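# Push a square block flush against a board, corners aligned

## Task

Slide the square block and the board (both flat pieces on the table) into contact so that one complete edge of the block lies flush along an edge or end of the board, with a corner of the block matched to a corner of the board. Lifting either piece off the table, gripping either piece, or clamping either piece alone between the two grippers counts as failure; tipping a piece over is allowed. At the end both pieces must lie flat on the table, not touching any fixed object, and must stay in place without the robot holding them; then open the grippers and move the arms away.

## Robot and tools

Robot: two 7-joint arms, left_arm (on the +y side) and right_arm, each ending in a parallel two-finger gripper. The names are not image sides.

Frame: one shared scene frame in metres. The origin sits on the table top midway between the arms, +x points out over the table, +z points up. Result lines give each gripper's end_effector_position (metres) and end_effector_quat_wxyz in this frame. That position is the point between the pads when closed. Fingertips extend about 33 mm past it when closed and about 9 mm when fully open, and closing pushes the tips roughly 24 mm further out, so keep that clearance above the table. Printed hand positions can be off, more so at long reach.

Tool execute_actions, argument actions: a list holding one action, one wait, or nothing.
- Empty list {"actions": []}: no command, returns state plus pictures.
- Action {"rows": [[...]], "steps": N}: N is 4 to 15 control steps of 1/30 s (15 if omitted). Up to 15 rows; each row is used for one step and the last row repeats to fill N.
- Wait {"steps": N} with no rows: N up to 300; no new command, returns once N steps have passed since the previous result (your writing time counts toward them).
- Optional pictures: true/false to get camera images; otherwise images come only with an empty list.
A refused call sends nothing.

Row layout: exactly 20 numbers, always for both arms. First left_arm: 7 absolute joint target angles in radians (waist, shoulder, upper arm roll, elbow, forearm roll, wrist pitch, wrist roll), then gripper position, force_limit, speed. Then the same 10 for right_arm. Joint targets are absolute angles, in the same form as the Joint positions line, not offsets. Stated ranges: waist -2.744..2.744, shoulder -1.784..1.784, upper arm roll -2.901..2.901, elbow -3.042..-0.152, forearm roll -2.807..2.807, wrist pitch 0.544..4.517, wrist roll -3.016..3.016. The true end may differ by up to 0.018 rad either way. A target more than 0.018 rad beyond a stated end, and further out than the current angle, gets the call refused; a target past the real end is clipped there and the result may say "joint sent to its limit" (possibly about an earlier action). Motion is rate-limited: each step the target is kept within 0.248 rad of the measured angle for the first four joints, 0.677 for forearm roll, 0.715 for wrist pitch, 1.54 for wrist roll, and all of an arm's targets are pulled back if they would move the gripper more than 70 mm from where it is.

Gripper numbers, each in [-1, 1], absolute settings: position +1 fully open (140 mm), about -0.8 pads touch, -1 closes until blocked. force_limit: about 14 N at -1, 60 N at 0, 107 N at +1. speed: about 30 mm/s at -1, 140 at 0, 250 at +1. To keep a gripper unchanged, resend its previous three values; 0 is a real command. In this task you must not grip the pieces, so keep fingers open or closed empty and push with the fingers or hand.

Results: object_status 0 moving, 1 blocked while opening, 2 blocked while closing, 3 reached target or pads met. position_measured is in counts (3 open, 230 closed), not millimetres. Joint positions and Joint velocities lines give one block per arm in column order. Joint torques and External joint torques (estimated push-back from contact, includes friction and error; may read "no reading") help detect pressing. "joint command not followed" means a clearance check altered joint targets on some steps; HELD marks steps where your row was not sent. MOTOR HOT warns of heating; an OVER-TEMPERATURE FAULT brakes the arm. TORQUE FAULT (load limits 85 N m for the first four joints, 11 N m for the wrist joints) or FORCE FAULT (85 N external force on the arm) stops that arm for 10 s and drops the rest of the call.

Timing: after your first call the simulation keeps running while you think; arms keep heading to the last row's target until they settle or a step is HELD. Each action's result is taken 4 steps before it ends, and those steps run afterward.

zoom_image: camera (cam_head_left, cam_head_right, cam_high, cam_low, cam_left_wrist, cam_right_wrist) and region [x0, y0, x1, y1] in that camera's latest image pixels, origin top-left, at most 504 by 504. Head, high and low images are 672x504; wrist images are 504x504. Calibration data (intrinsics, distortion, T_world_to_cam) is given per camera and may be slightly off.

show_instructions: no arguments; shows the scene's reference images.

finished_scene: argument scene (the current scene number); ends and grades it, irreversible. Sending a reply without a tool call ends everything.

Cautions: push gently and slowly, never lift or squeeze a piece, keep both pieces on the table, do not let arms collide or press each other, and expect occasional small outside nudges to loose objects. Release and retract before finishing.

Each tool is called after "Call:" in YAML: its name, and indented under it one key for each argument.

Reference images:

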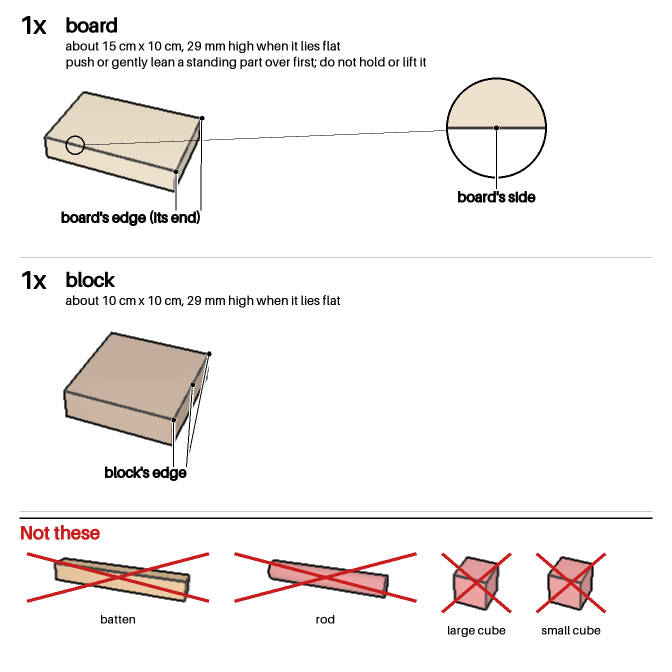

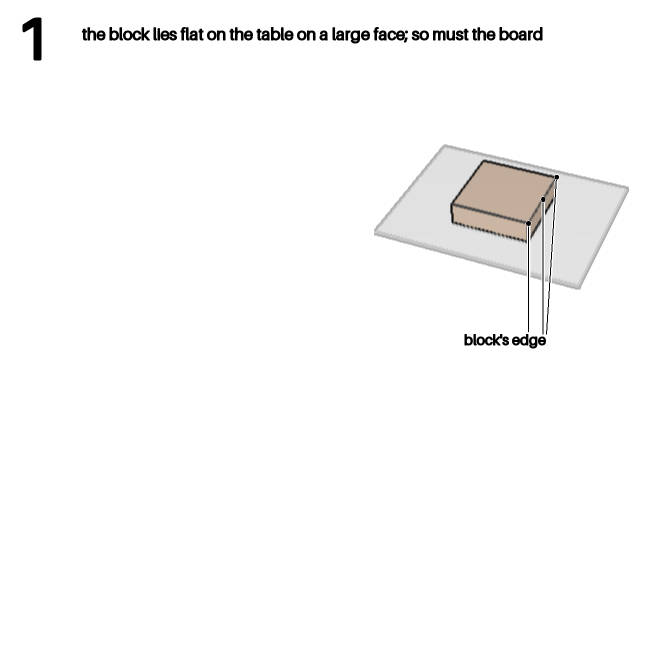

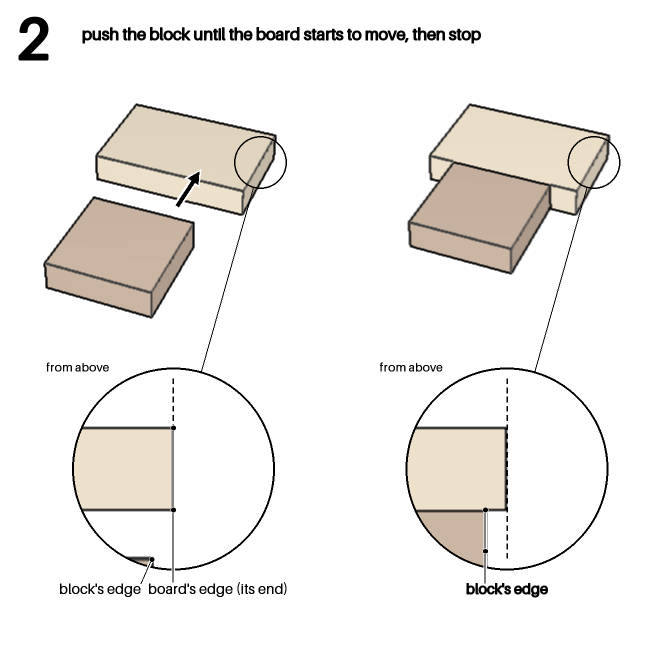

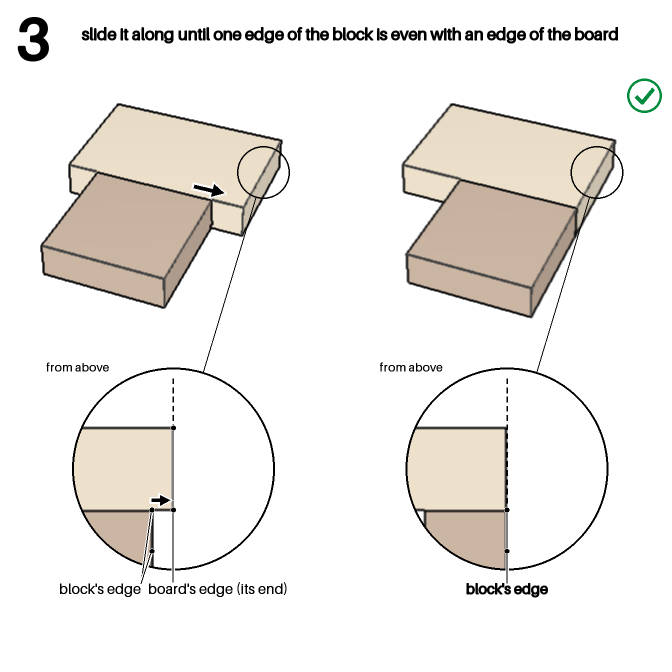

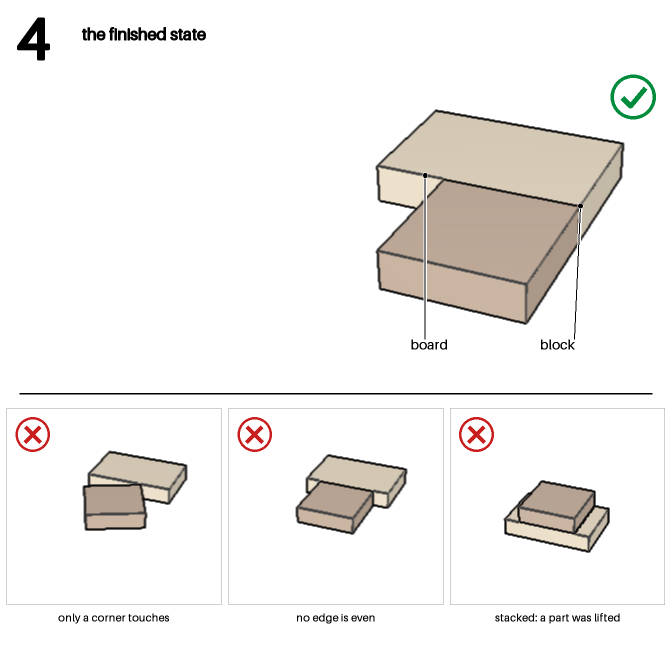

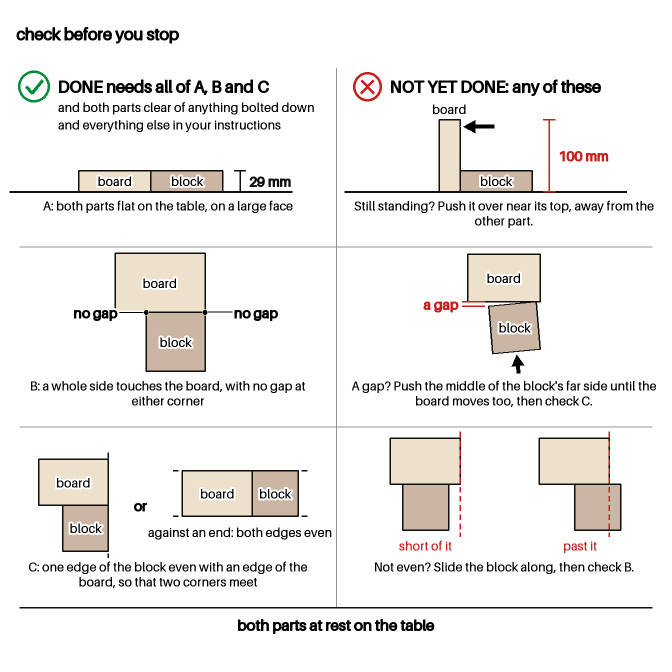

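## Session

Call:
execute_actions:
  actions: []

Scene clock: 0.00 s of 4267.00 s.
left_arm: end_effector_position=(+0.5899, +0.4394, +0.3379) position_measured=3 object_status=3 end_effector_quat_wxyz=(+0.158, +0.907, +0.332, -0.206) | right_arm: end_effector_position=(+0.7900, -0.7961, +0.2109) position_measured=3 object_status=3 end_effector_quat_wxyz=(+0.156, -0.031, +0.897, -0.412)
Joint positions: left_arm=[ 0.215  0.294  0.063 -1.405 -0.387  1.322 -2.064] | right_arm=[ 0.027  1.038 -0.559 -0.964 -0.407  2.452  1.57 ]
Joint velocities: left_arm=[ 0.001 -0.001 -0.001 -0.    -0.001  0.001  0.001] | right_arm=[-0.001  0.001 -0.     0.    -0.001 -0.    -0.001]
Joint torques (N m, as the joint torque sensors report them, + toward a larger angle): no reading
External joint torques (N m, as the arm's controller estimates them; a push from outside toward a larger angle lowers the number): no reading

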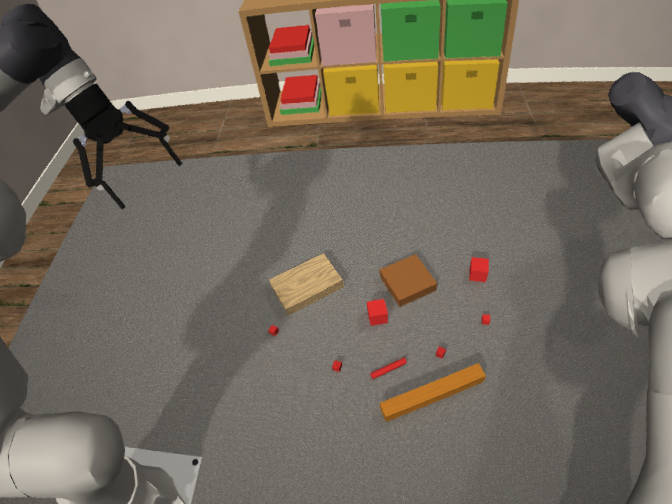

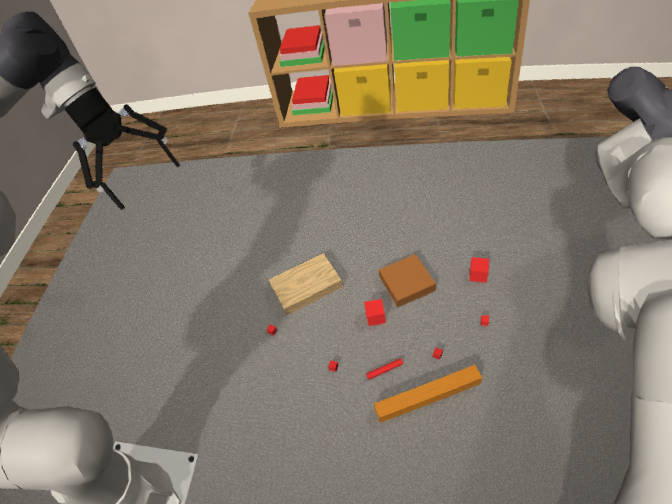

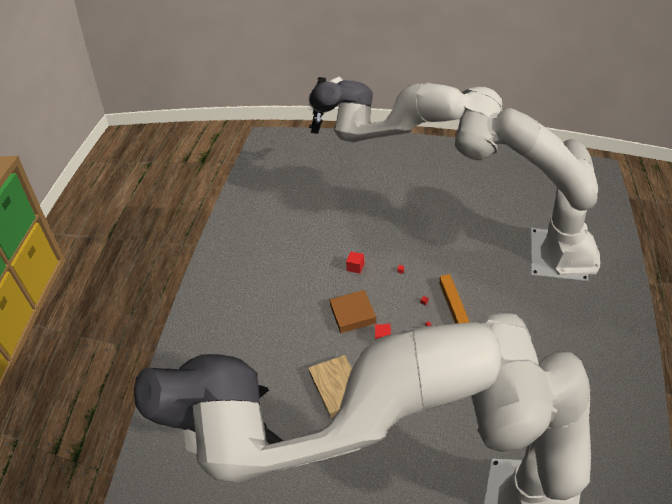

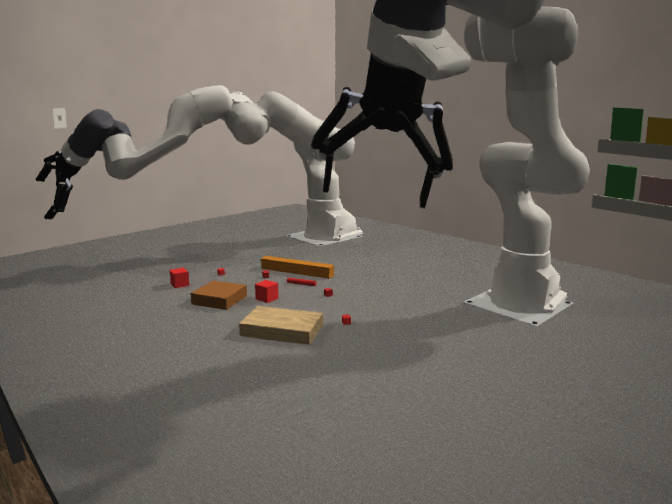

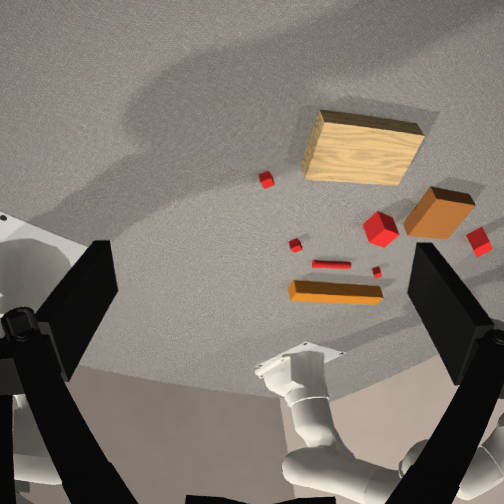

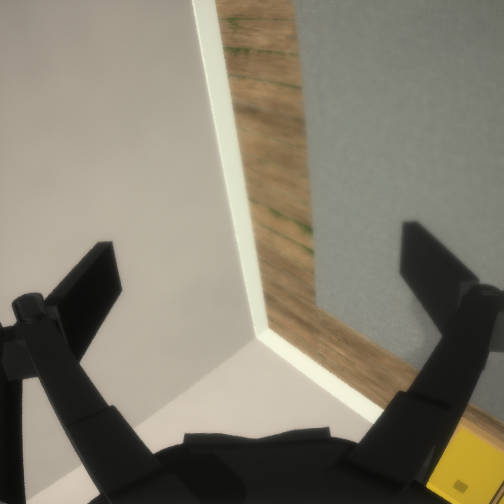

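Call:
zoom_image:
  camera: "cam_head_left"
  region: [250, 230, 500, 350]

Call:
zoom_image:
  camera: "cam_low"
  region: [160, 240, 360, 360]

Call:
zoom_image:
  camera: "cam_high"
  region: [290, 240, 490, 430]

Region (250, 230, 500, 350) of cam_head_left's 672x504 image, scaled by 2.016, with more detail than that image has; it fills the top 242 rows of this view, and the rest is white.

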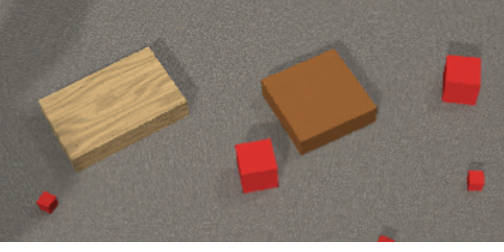

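Region (160, 240, 360, 360) of cam_low's 672x504 image, scaled by 2.520, with more detail than that image has; it fills the top 302 rows of this view, and the rest is white.

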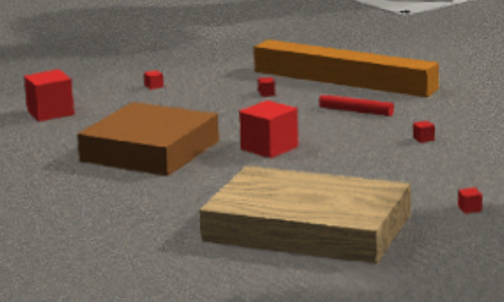

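Region (290, 240, 490, 430) of cam_high's 672x504 image, scaled by 2.520, with more detail than that image has; it fills the top 479 rows of this view, and the rest is white.

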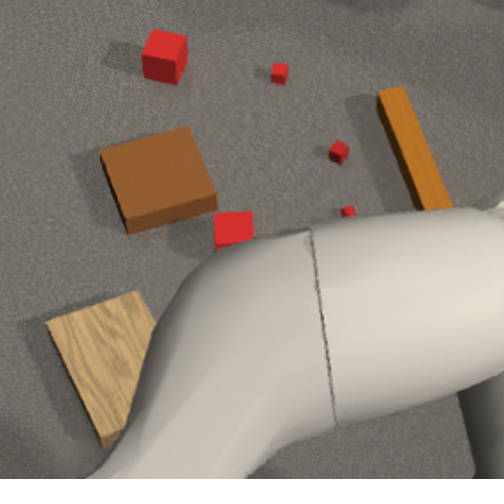

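Call:
zoom_image:
  camera: "cam_head_left"
  region: [260, 240, 360, 340]

Call:
zoom_image:
  camera: "cam_head_left"
  region: [355, 240, 455, 340]

Region (260, 240, 360, 340) of cam_head_left's 672x504 image, scaled by 5.040, with more detail than that image has.

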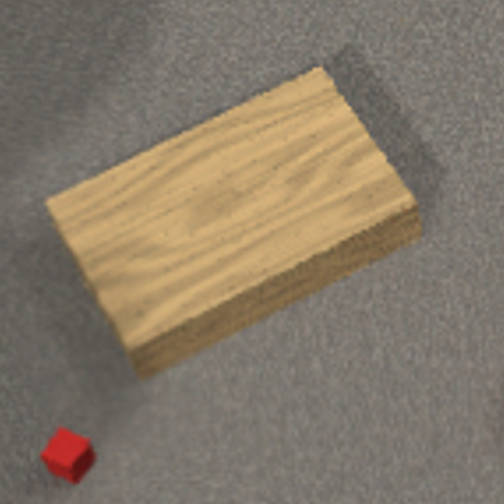

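Region (355, 240, 455, 340) of cam_head_left's 672x504 image, scaled by 5.040, with more detail than that image has.

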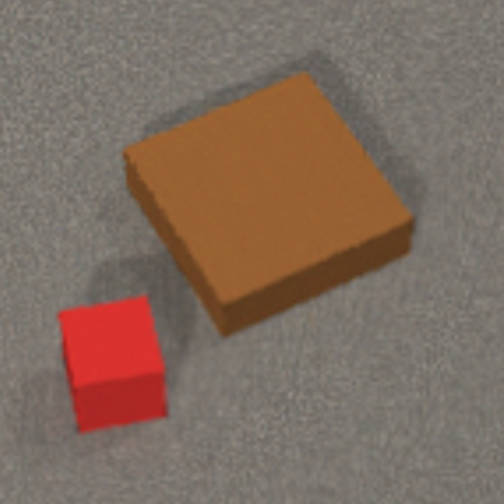

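Call:
execute_actions:
  actions:
    - {"rows": [[-0.3986,-0.063,0,-2.4249,0,2.3619,-0.9745,-0.03,0,0,0.470,0.2065,0,-2.0718,0,2.2783,-1.672,-0.03,0,0]], "steps": 15}

Call:
execute_actions:
  actions:
    - {"steps": 30}

Scene clock: 6.60 s of 4267.00 s.
left_arm: end_effector_position=(+0.6305, +0.3063, +0.3368) position_measured=78 object_status=0 end_effector_quat_wxyz=(+0.059, +0.996, -0.047, +0.048) | right_arm: end_effector_position=(+0.8066, -0.6068, +0.1787) position_measured=78 object_status=0 end_effector_quat_wxyz=(+0.130, -0.189, +0.929, -0.289)
Joint positions: left_arm=[-0.148  0.005  0.019 -1.794 -0.111  1.908 -1.62 ] | right_arm=[ 0.157  0.879 -0.409 -1.137 -0.246  2.399  1.234]
Joint velocities: left_arm=[-1.094 -0.429 -0.147 -1.026  0.382  1.204  0.988] | right_arm=[ 0.425 -0.401  0.405 -0.373  0.298 -0.102 -0.84 ]
Joint torques (N m, as the joint torque sensors report them, + toward a larger angle): left_arm=[  3.19 -27.51   2.65  23.7    1.42   3.29   0.47] | right_arm=[ -1.   -52.29  -8.44  23.96   1.27   2.42  -0.51]
External joint torques (N m, as the arm's controller estimates them; a push from outside toward a larger angle lowers the number): left_arm=[-0.77 -1.84 -1.24 -0.71  0.71  0.58  0.48] | right_arm=[ 1.53  1.16  1.04 -0.1   0.76 -0.46 -0.48]
Steps of this call (steps 1 to 90: nothing new was sent; then 3.23 s passed at rest; steps 91 to 101: the first 11 steps of this action). Readings (joint positions | what the end effector reports):
91: left_arm=[0.196 0.270 0.066 -1.446 -0.343 1.383 -2.010] | right_arm=[0.030 1.026 -0.549 -0.981 -0.389 2.446 1.540] | left_arm position_measured=3 object_status=0 | right_arm position_measured=3 object_status=0
92: left_arm=[0.166 0.239 0.063 -1.489 -0.301 1.445 -1.958] | right_arm=[0.038 1.012 -0.537 -1.000 -0.370 2.439 1.507] | left_arm position_measured=9 object_status=0 | right_arm position_measured=9 object_status=0
94: left_arm=[0.100 0.175 0.050 -1.560 -0.241 1.556 -1.871] | right_arm=[0.060 0.982 -0.509 -1.034 -0.337 2.428 1.444] | left_arm position_measured=25 object_status=0 | right_arm position_measured=25 object_status=0
98: left_arm=[-0.035 0.064 0.027 -1.687 -0.159 1.765 -1.726] | right_arm=[0.115 0.923 -0.452 -1.094 -0.280 2.410 1.322] | left_arm position_measured=55 object_status=0 | right_arm position_measured=55 object_status=0
101: the state above

Scene clock: 7.60 s of 4267.00 s.
left_arm: end_effector_position=(+0.4769, +0.2347, +0.1191) position_measured=132 object_status=3 end_effector_quat_wxyz=(+0.001, +0.878, -0.479, -0.003) | right_arm: end_effector_position=(+0.5574, -0.1135, +0.1949) position_measured=132 object_status=3 end_effector_quat_wxyz=(-0.064, +0.911, -0.400, +0.072)
Joint positions: left_arm=[-0.397 -0.061 -0.002 -2.423 -0.002  2.356 -1.014] | right_arm=[ 0.47   0.241 -0.007 -1.877 -0.026  2.311 -0.304]
Joint velocities: left_arm=[-0.     0.    -0.    -0.     0.001  0.015  0.116] | right_arm=[ 0.057 -0.258  0.086 -0.99   0.076 -0.083 -2.159]
Joint torques (N m, as the joint torque sensors report them, + toward a larger angle): left_arm=[ -0.5  -28.92   0.79  21.41   1.21   2.79   0.32] | right_arm=[ -3.22 -32.8   -2.49  23.27   1.29   2.79  -0.86]
External joint torques (N m, as the arm's controller estimates them; a push from outside toward a larger angle lowers the number): left_arm=[-0.46 -1.69  0.9  -0.14  0.62  0.28  0.32] | right_arm=[ 1.18  0.59  1.32 -1.66  0.61 -0.5  -0.88]
Kept back: nothing.
Steps of this call (steps 1 to 4: the last 4 steps of your previous action; steps 5 to 30: the robot went on to your last target). Readings (joint positions | what the end effector reports):
1: left_arm=[-0.187 -0.009 0.016 -1.831 -0.098 1.949 -1.588] | right_arm=[0.171 0.865 -0.394 -1.151 -0.236 2.396 1.205] | left_arm position_measured=85 object_status=0 | right_arm position_measured=85 object_status=0
2: left_arm=[-0.226 -0.021 0.013 -1.872 -0.086 1.991 -1.553] | right_arm=[0.185 0.851 -0.380 -1.165 -0.226 2.393 1.176] | left_arm position_measured=93 object_status=0 | right_arm position_measured=93 object_status=0
4: left_arm=[-0.298 -0.044 0.005 -1.973 -0.061 2.078 -1.474] | right_arm=[0.213 0.823 -0.352 -1.192 -0.208 2.387 1.120] | left_arm position_measured=108 object_status=0 | right_arm position_measured=108 object_status=0
8: left_arm=[-0.376 -0.057 -0.010 -2.189 -0.031 2.196 -1.346] | right_arm=[0.267 0.767 -0.296 -1.247 -0.176 2.376 1.005] | left_arm position_measured=132 object_status=0 | right_arm position_measured=132 object_status=0
30: the state above

Call:
execute_actions:
  actions:
    - {"steps": 36}
  pictures: true

Scene clock: 8.80 s of 4267.00 s.
left_arm: end_effector_position=(+0.4776, +0.2344, +0.1192) position_measured=132 object_status=3 end_effector_quat_wxyz=(+0.001, +0.870, -0.494, -0.002) | right_arm: end_effector_position=(+0.4693, -0.1436, +0.1204) position_measured=132 object_status=3 end_effector_quat_wxyz=(+0.001, +0.969, +0.247, +0.002)
Joint positions: left_arm=[-0.397 -0.061 -0.001 -2.423 -0.002  2.359 -0.98 ] | right_arm=[ 0.471  0.208 -0.001 -2.07  -0.003  2.282 -1.637]
Joint velocities: left_arm=[ 0.001 -0.001 -0.    -0.001  0.002  0.001  0.   ] | right_arm=[ 0.001 -0.002 -0.002  0.001  0.002  0.001 -0.097]
Joint torques (N m, as the joint torque sensors report them, + toward a larger angle): left_arm=[ -0.36 -28.88   0.69  21.34   1.22   2.84   0.32] | right_arm=[ -0.26 -36.27   1.83  21.19   1.24   1.98  -0.47]
External joint torques (N m, as the arm's controller estimates them; a push from outside toward a larger angle lowers the number): left_arm=[-0.39 -1.63  0.72 -0.18  0.63  0.33  0.32] | right_arm=[-0.14  0.95  1.75 -1.28  0.57 -0.56 -0.48]
Kept back: nothing.
Steps of this call (steps 1 to 36: the robot went on to your last target). Readings (joint positions | what the end effector reports):
1: left_arm=[-0.397 -0.061 -0.002 -2.423 -0.002 2.357 -1.010] | right_arm=[0.471 0.233 -0.005 -1.912 -0.023 2.308 -0.385] | left_arm position_measured=132 object_status=3 | right_arm position_measured=132 object_status=3
2: left_arm=[-0.397 -0.061 -0.002 -2.423 -0.002 2.357 -1.007] | right_arm=[0.471 0.226 -0.003 -1.946 -0.020 2.306 -0.475] | left_arm position_measured=132 object_status=3 | right_arm position_measured=132 object_status=3
4: left_arm=[-0.397 -0.061 -0.002 -2.423 -0.002 2.358 -1.002] | right_arm=[0.471 0.217 -0.002 -2.010 -0.013 2.298 -0.691] | left_arm position_measured=132 object_status=3 | right_arm position_measured=132 object_status=3
8: left_arm=[-0.397 -0.061 -0.002 -2.423 -0.002 2.358 -0.994] | right_arm=[0.471 0.216 -0.001 -2.065 -0.006 2.286 -1.037] | left_arm position_measured=132 object_status=3 | right_arm position_measured=132 object_status=3
36: the state above
camera_calibration (this result's frames):
cam_left_wrist: T_world_to_cam=[[-0.852385, -0.52216, -0.0280863, 0.535743], [-0.480088, 0.760156, 0.43781, 0.0106029], [-0.207257, 0.386667, -0.898629, 0.29272], [0, 0, 0, 1]] pos_world=[0.522418, 0.158499, 0.273452]
cam_right_wrist: T_world_to_cam=[[0.415537, -0.909229, -0.0251462, -0.318082], [-0.843546, -0.395566, 0.363259, 0.300841], [-0.340233, -0.129736, -0.931349, 0.441997], [0, 0, 0, 1]] pos_world=[0.53633, -0.112864, 0.294371]

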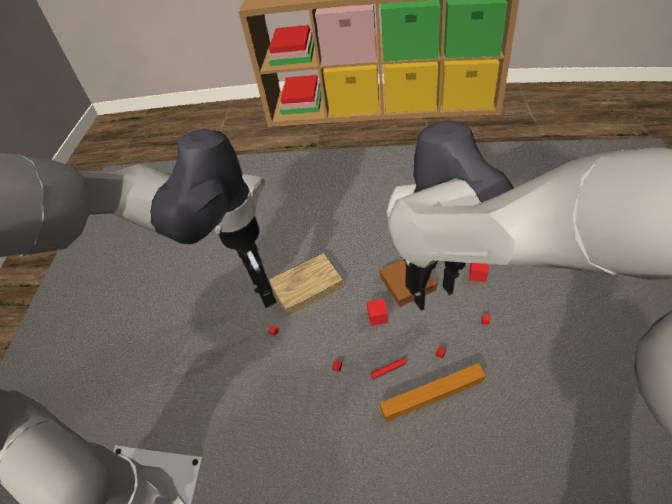

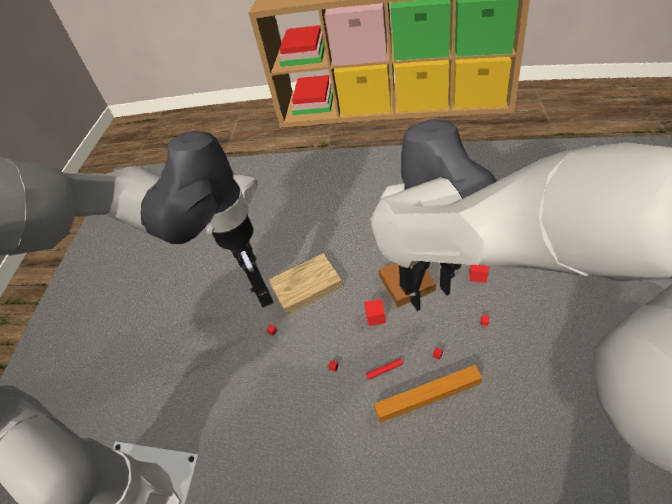

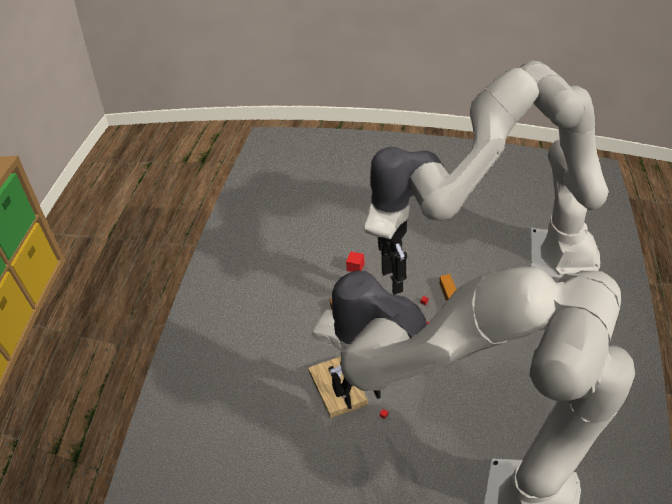

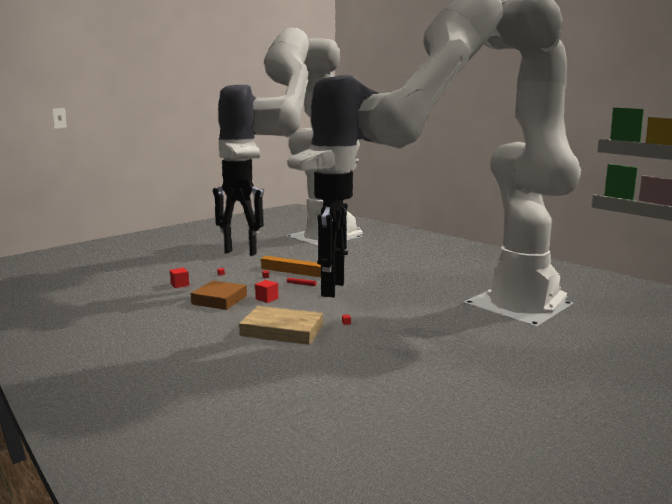

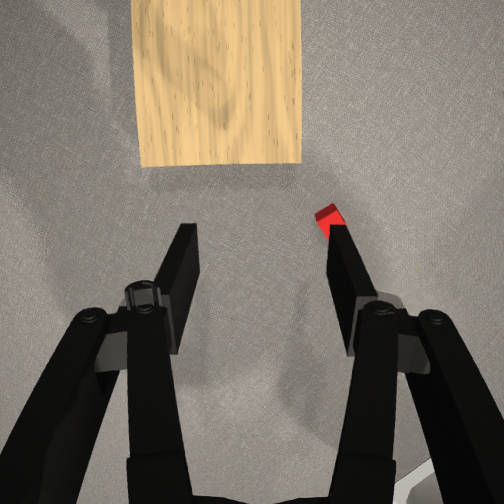

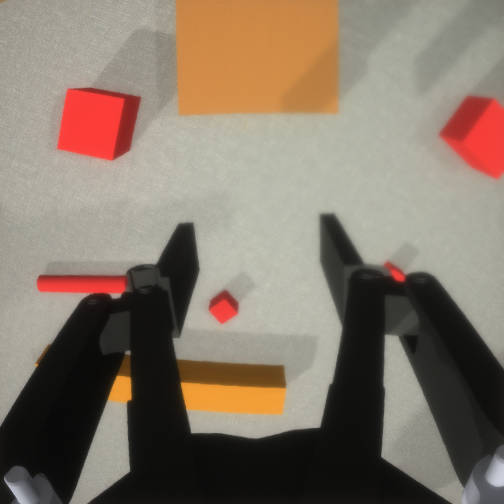

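Call:
execute_actions:
  actions: []

Scene clock: 8.90 s of 4267.00 s.
left_arm: end_effector_position=(+0.4776, +0.2344, +0.1192) position_measured=132 object_status=3 end_effector_quat_wxyz=(+0.001, +0.870, -0.494, -0.002) | right_arm: end_effector_position=(+0.4693, -0.1436, +0.1204) position_measured=132 object_status=3 end_effector_quat_wxyz=(+0.001, +0.968, +0.251, +0.002)
Joint positions: left_arm=[-0.397 -0.061 -0.001 -2.423 -0.002  2.359 -0.98 ] | right_arm=[ 0.471  0.208 -0.001 -2.07  -0.003  2.282 -1.645]
Joint velocities: left_arm=[-0.    -0.001  0.001 -0.    -0.     0.001  0.001] | right_arm=[ 0.     0.001 -0.001  0.    -0.    -0.001 -0.071]
Joint torques (N m, as the joint torque sensors report them, + toward a larger angle): left_arm=[ -0.53 -29.05   0.88  21.46   1.2    2.86   0.31] | right_arm=[ -0.12 -36.39   2.09  21.     1.32   1.96  -0.33]
External joint torques (N m, as the arm's controller estimates them; a push from outside toward a larger angle lowers the number): left_arm=[-0.55 -1.75  0.92 -0.13  0.61  0.33  0.31] | right_arm=[-0.22  0.75  1.8  -1.42  0.65 -0.57 -0.33]
Kept back: nothing.
Steps of this call (steps 1 to 3: the robot went on to your last target). Readings (joint positions | what the end effector reports):
1: left_arm=[-0.397 -0.061 -0.001 -2.423 -0.002 2.359 -0.980] | right_arm=[0.471 0.208 -0.001 -2.070 -0.003 2.282 -1.640] | left_arm position_measured=132 object_status=3 | right_arm position_measured=132 object_status=3
2: left_arm=[-0.397 -0.061 -0.001 -2.423 -0.002 2.359 -0.980] | right_arm=[0.471 0.208 -0.001 -2.070 -0.003 2.282 -1.643] | left_arm position_measured=132 object_status=3 | right_arm position_measured=132 object_status=3
3: the state above
camera_calibration (this result's frames):
cam_left_wrist: T_world_to_cam=[[-0.852484, -0.521999, -0.0280885, 0.535753], [-0.479945, 0.760247, 0.437808, 0.0105136], [-0.207181, 0.386705, -0.898629, 0.292673], [0, 0, 0, 1]] pos_world=[0.522403, 0.158491, 0.27345]
cam_right_wrist: T_world_to_cam=[[0.42298, -0.905791, -0.0251128, -0.321085], [-0.840268, -0.402455, 0.363289, 0.298306], [-0.339171, -0.132563, -0.931338, 0.441088], [0, 0, 0, 1]] pos_world=[0.536074, -0.112309, 0.294367]

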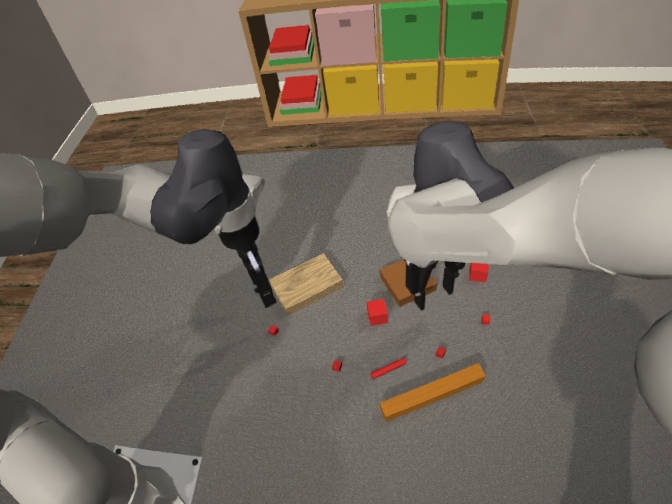

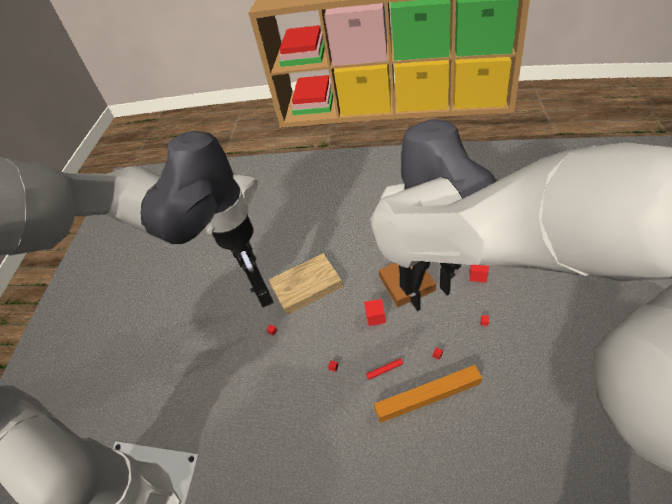

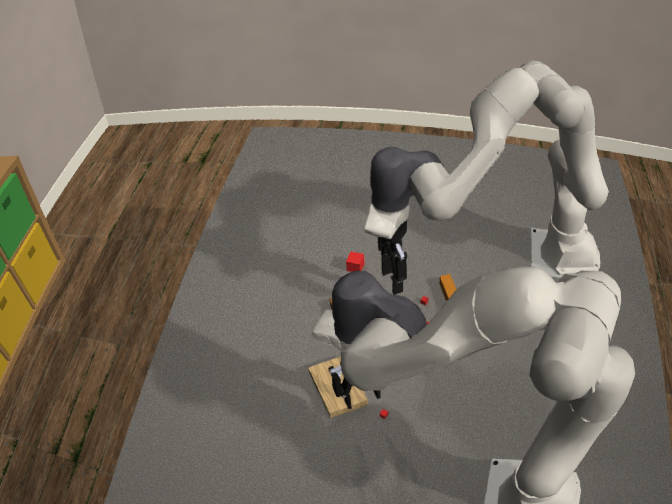

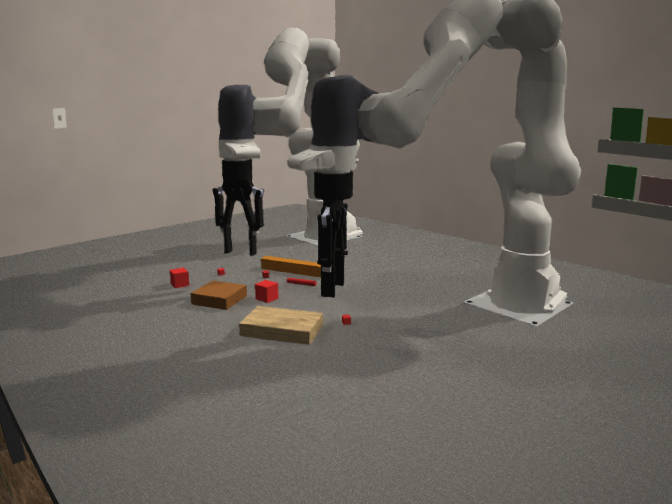

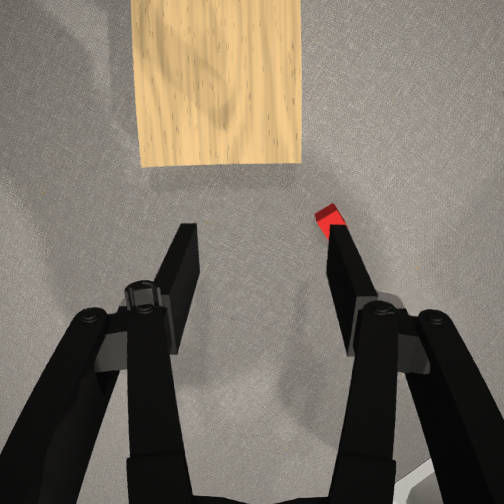

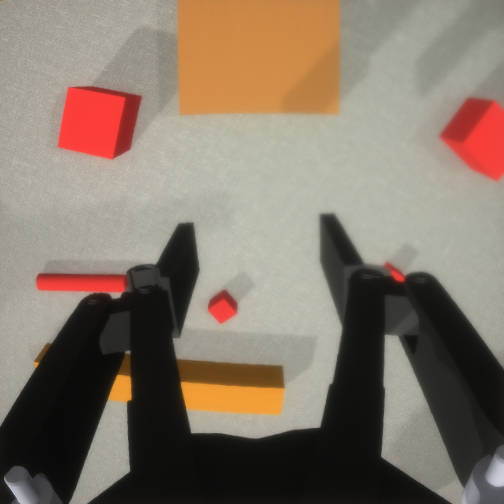

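Call:
execute_actions:
  actions:
    - {"rows": [ [-0.39,-0.047,0,-2.424,0,2.385,-0.964,-0.03,0,0,0.469,0.225,0,-2.062,0,2.292,-1.647,-0.03,0,0], [-0.382,-0.031,0,-2.423,0,2.404,-0.964,-0.03,0,0,0.468,0.243,0,-2.053,0,2.303,-1.647,-0.03,0,0], [-0.374,-0.013,0,-2.422,0,2.423,-0.964,-0.03,0,0,0.467,0.264,0,-2.042,0,2.313,-1.647,-0.03,0,0], [-0.366,0.005,0,-2.421,0,2.442,-0.964,-0.03,0,0,0.466,0.284,0,-2.031,0,2.324,-1.647,-0.03,0,0], [-0.358,0.023,0,-2.420,0,2.461,-0.964,-0.03,0,0,0.4658,0.305,0,-2.020,0,2.335,-1.647,-0.03,0,0], [-0.358,0.041,0,-2.419,0,2.480,-0.964,-0.03,0,0,0.4658,0.325,0,-2.010,0,2.346,-1.647,-0.03,0,0], [-0.358,0.058,0,-2.418,0,2.497,-0.964,-0.03,0,0,0.4658,0.343,0,-2.000,0,2.356,-1.647,-0.03,0,0], [-0.358,0.074,0,-2.417,0,2.513,-0.964,-0.03,0,0,0.4658,0.362,0,-1.990,0,2.365,-1.647,-0.03,0,0], [-0.358,0.088,0,-2.416,0,2.527,-0.964,-0.03,0,0,0.4658,0.378,0,-1.982,0,2.373,-1.647,-0.03,0,0], [-0.358,0.102,0,-2.415,0,2.538,-0.964,-0.03,0,0,0.4658,0.394,0,-1.974,0,2.379,-1.647,-0.03,0,0], [-0.358,0.114,0,-2.4145,0,2.546,-0.964,-0.03,0,0,0.4658,0.407,0,-1.966,0,2.384,-1.647,-0.03,0,0], [-0.358,0.124,0,-2.414,0,2.551,-0.964,-0.03,0,0,0.4658,0.419,0,-1.960,0,2.387,-1.647,-0.03,0,0], [-0.358,0.132,0,-2.4135,0,2.553,-0.964,-0.03,0,0,0.4658,0.428,0,-1.956,0,2.388,-1.647,-0.03,0,0], [-0.358,0.136,0,-2.4132,0,2.553,-0.964,-0.03,0,0,0.4658,0.433,0,-1.953,0,2.388,-1.647,-0.03,0,0], [-0.358,0.138,0,-2.4132,0,2.553,-0.964,-0.03,0,0,0.4658,0.4348,0,-1.9521,0,2.388,-1.647,-0.03,0,0] ], "steps": 15}

Call:
execute_actions:
  actions:
    - {"steps": 16}
  pictures: true

Scene clock: 12.77 s of 4267.00 s.
left_arm: end_effector_position=(+0.4929, +0.2485, +0.0625) position_measured=132 object_status=3 end_effector_quat_wxyz=(+0.001, +0.877, -0.480, -0.008) | right_arm: end_effector_position=(+0.4921, -0.1352, +0.0631) position_measured=132 object_status=3 end_effector_quat_wxyz=(+0.002, +0.967, +0.255, -0.006)
Joint positions: left_arm=[-0.359  0.083  0.    -2.418 -0.002  2.484 -0.972] | right_arm=[ 0.468  0.373 -0.001 -1.986 -0.002  2.347 -1.657]
Joint velocities: left_arm=[ 0.004  0.432  0.     0.007 -0.     0.351  0.01 ] | right_arm=[ 0.001  0.489  0.     0.215 -0.001  0.203  0.016]
Joint torques (N m, as the joint torque sensors report them, + toward a larger angle): left_arm=[  1.62 -32.81  -0.31  22.84   1.1    2.96   0.33] | right_arm=[ -1.37 -43.     1.68  22.87   1.24   3.28   0.34]
External joint torques (N m, as the arm's controller estimates them; a push from outside toward a larger angle lowers the number): left_arm=[ 1.85  1.4  -0.04  2.24  0.59  0.43  0.33] | right_arm=[-1.48  3.    1.22  1.07  0.61  0.91  0.35]
Steps of this call (steps 1 to 30: the robot went on to your last target; steps 31 to 90: nothing new was sent; then 0.50 s passed at rest; steps 91 to 101: the first 11 steps of this action). Readings (joint positions | what the end effector reports):
91: left_arm=[-0.396 -0.059 -0.001 -2.423 -0.002 2.363 -0.978] | right_arm=[0.471 0.210 -0.001 -2.068 -0.003 2.283 -1.665] | left_arm position_measured=132 object_status=3 | right_arm position_measured=132 object_status=3
92: left_arm=[-0.394 -0.054 -0.002 -2.423 -0.002 2.370 -0.977] | right_arm=[0.471 0.217 -0.001 -2.063 -0.003 2.286 -1.664] | left_arm position_measured=132 object_status=3 | right_arm position_measured=132 object_status=3
94: left_arm=[-0.383 -0.033 -0.002 -2.421 -0.002 2.390 -0.976] | right_arm=[0.470 0.242 -0.001 -2.047 -0.003 2.296 -1.662] | left_arm position_measured=132 object_status=3 | right_arm position_measured=132 object_status=3
98: left_arm=[-0.362 0.034 0.000 -2.419 -0.002 2.444 -0.973] | right_arm=[0.468 0.318 -0.001 -2.011 -0.002 2.325 -1.658] | left_arm position_measured=132 object_status=3 | right_arm position_measured=132 object_status=3
101: the state above

Scene clock: 13.30 s of 4267.00 s.
left_arm: end_effector_position=(+0.4994, +0.2458, +0.0428) position_measured=132 object_status=3 end_effector_quat_wxyz=(+0.001, +0.877, -0.481, -0.002) | right_arm: end_effector_position=(+0.5023, -0.1306, +0.0416) position_measured=132 object_status=3 end_effector_quat_wxyz=(+0.002, +0.967, +0.253, -0.003)
Joint positions: left_arm=[-0.359  0.137  0.    -2.415 -0.002  2.547 -0.969] | right_arm=[ 0.468  0.435 -0.001 -1.955 -0.002  2.382 -1.653]
Joint velocities: left_arm=[-0.     0.     0.    -0.001  0.001  0.017  0.002] | right_arm=[ 0.002 -0.001  0.001  0.001  0.001  0.009  0.002]
Joint torques (N m, as the joint torque sensors report them, + toward a larger angle): left_arm=[  1.2  -31.21  -0.4   21.17   1.09   2.94   0.33] | right_arm=[ -0.61 -41.68   1.49  22.16   1.22   3.33   0.31]
External joint torques (N m, as the arm's controller estimates them; a push from outside toward a larger angle lowers the number): left_arm=[ 1.11  0.22 -0.62  2.09  0.62  0.44  0.33] | right_arm=[-0.78  1.28  0.94  0.84  0.62  0.82  0.31]
Kept back: nothing.
Steps of this call (steps 1 to 4: the last 4 steps of your previous action; steps 5 to 16: the robot went on to your last target). Readings (joint positions | what the end effector reports):
1: left_arm=[-0.359 0.097 0.000 -2.418 -0.002 2.495 -0.972] | right_arm=[0.468 0.389 -0.001 -1.979 -0.002 2.353 -1.656] | left_arm position_measured=132 object_status=3 | right_arm position_measured=132 object_status=3
2: left_arm=[-0.359 0.109 0.000 -2.417 -0.002 2.505 -0.971] | right_arm=[0.468 0.403 -0.001 -1.973 -0.002 2.359 -1.656] | left_arm position_measured=132 object_status=3 | right_arm position_measured=132 object_status=3
4: left_arm=[-0.359 0.126 0.000 -2.417 -0.002 2.519 -0.971] | right_arm=[0.468 0.423 -0.001 -1.964 -0.002 2.367 -1.655] | left_arm position_measured=132 object_status=3 | right_arm position_measured=132 object_status=3
8: left_arm=[-0.359 0.137 0.000 -2.417 -0.002 2.535 -0.970] | right_arm=[0.468 0.435 -0.001 -1.958 -0.002 2.376 -1.654] | left_arm position_measured=132 object_status=3 | right_arm position_measured=132 object_status=3
16: the state above
camera_calibration (this result's frames):
cam_left_wrist: T_world_to_cam=[[-0.836836, -0.546733, -0.0280822, 0.556404], [-0.50187, 0.745656, 0.43832, 0.0602731], [-0.218704, 0.380895, -0.89838, 0.23128], [0, 0, 0, 1]] pos_world=[0.54645, 0.171168, 0.196984]
cam_right_wrist: T_world_to_cam=[[0.427216, -0.903794, -0.0253484, -0.327105], [-0.834302, -0.404863, 0.3742, 0.356071], [-0.348463, -0.138716, -0.927001, 0.384249], [0, 0, 0, 1]] pos_world=[0.570711, -0.0981745, 0.214666]

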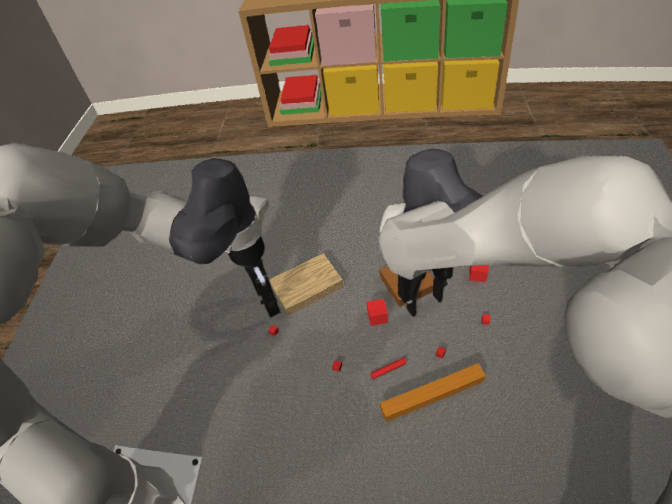

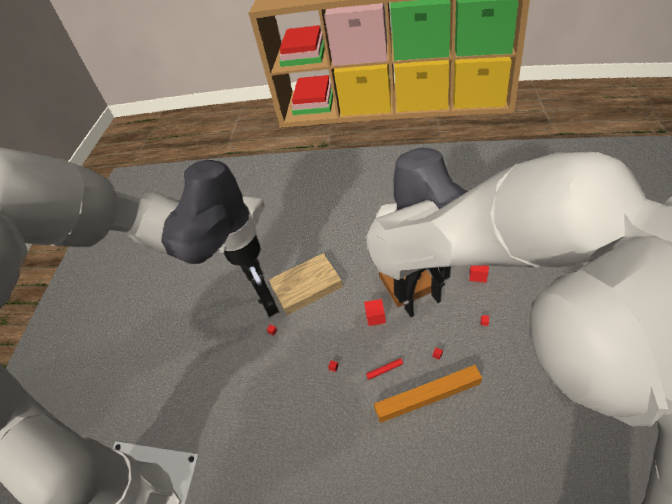

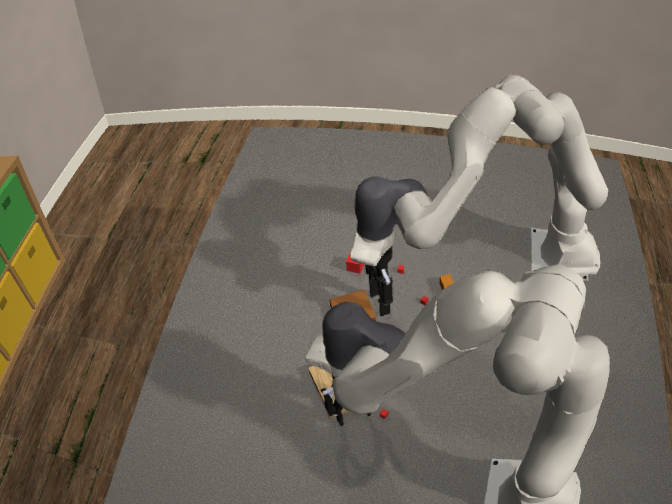

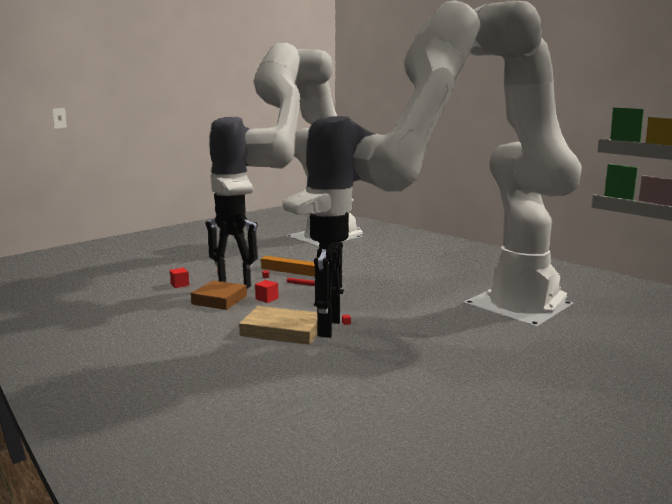

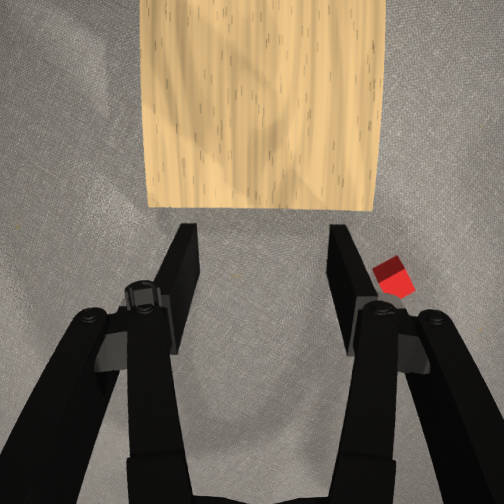

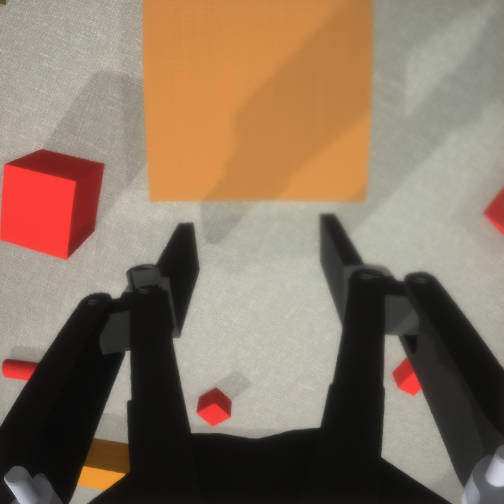

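Call:
zoom_image:
  camera: "cam_low"
  region: [180, 250, 360, 350]

Call:
zoom_image:
  camera: "cam_head_left"
  region: [360, 250, 470, 330]

Region (180, 250, 360, 350) of cam_low's 672x504 image, scaled by 2.800, with more detail than that image has.

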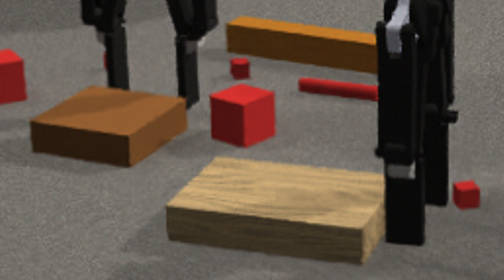

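Region (360, 250, 470, 330) of cam_head_left's 672x504 image, scaled by 4.582, with more detail than that image has; it fills the top 367 rows of this view, and the rest is white.

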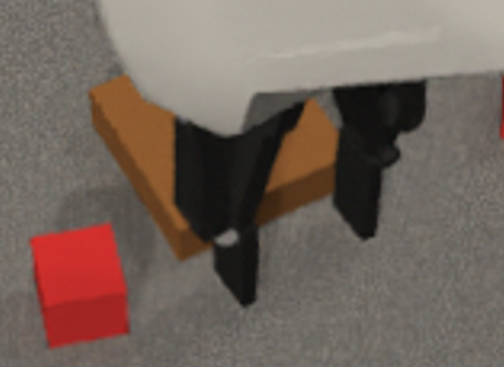

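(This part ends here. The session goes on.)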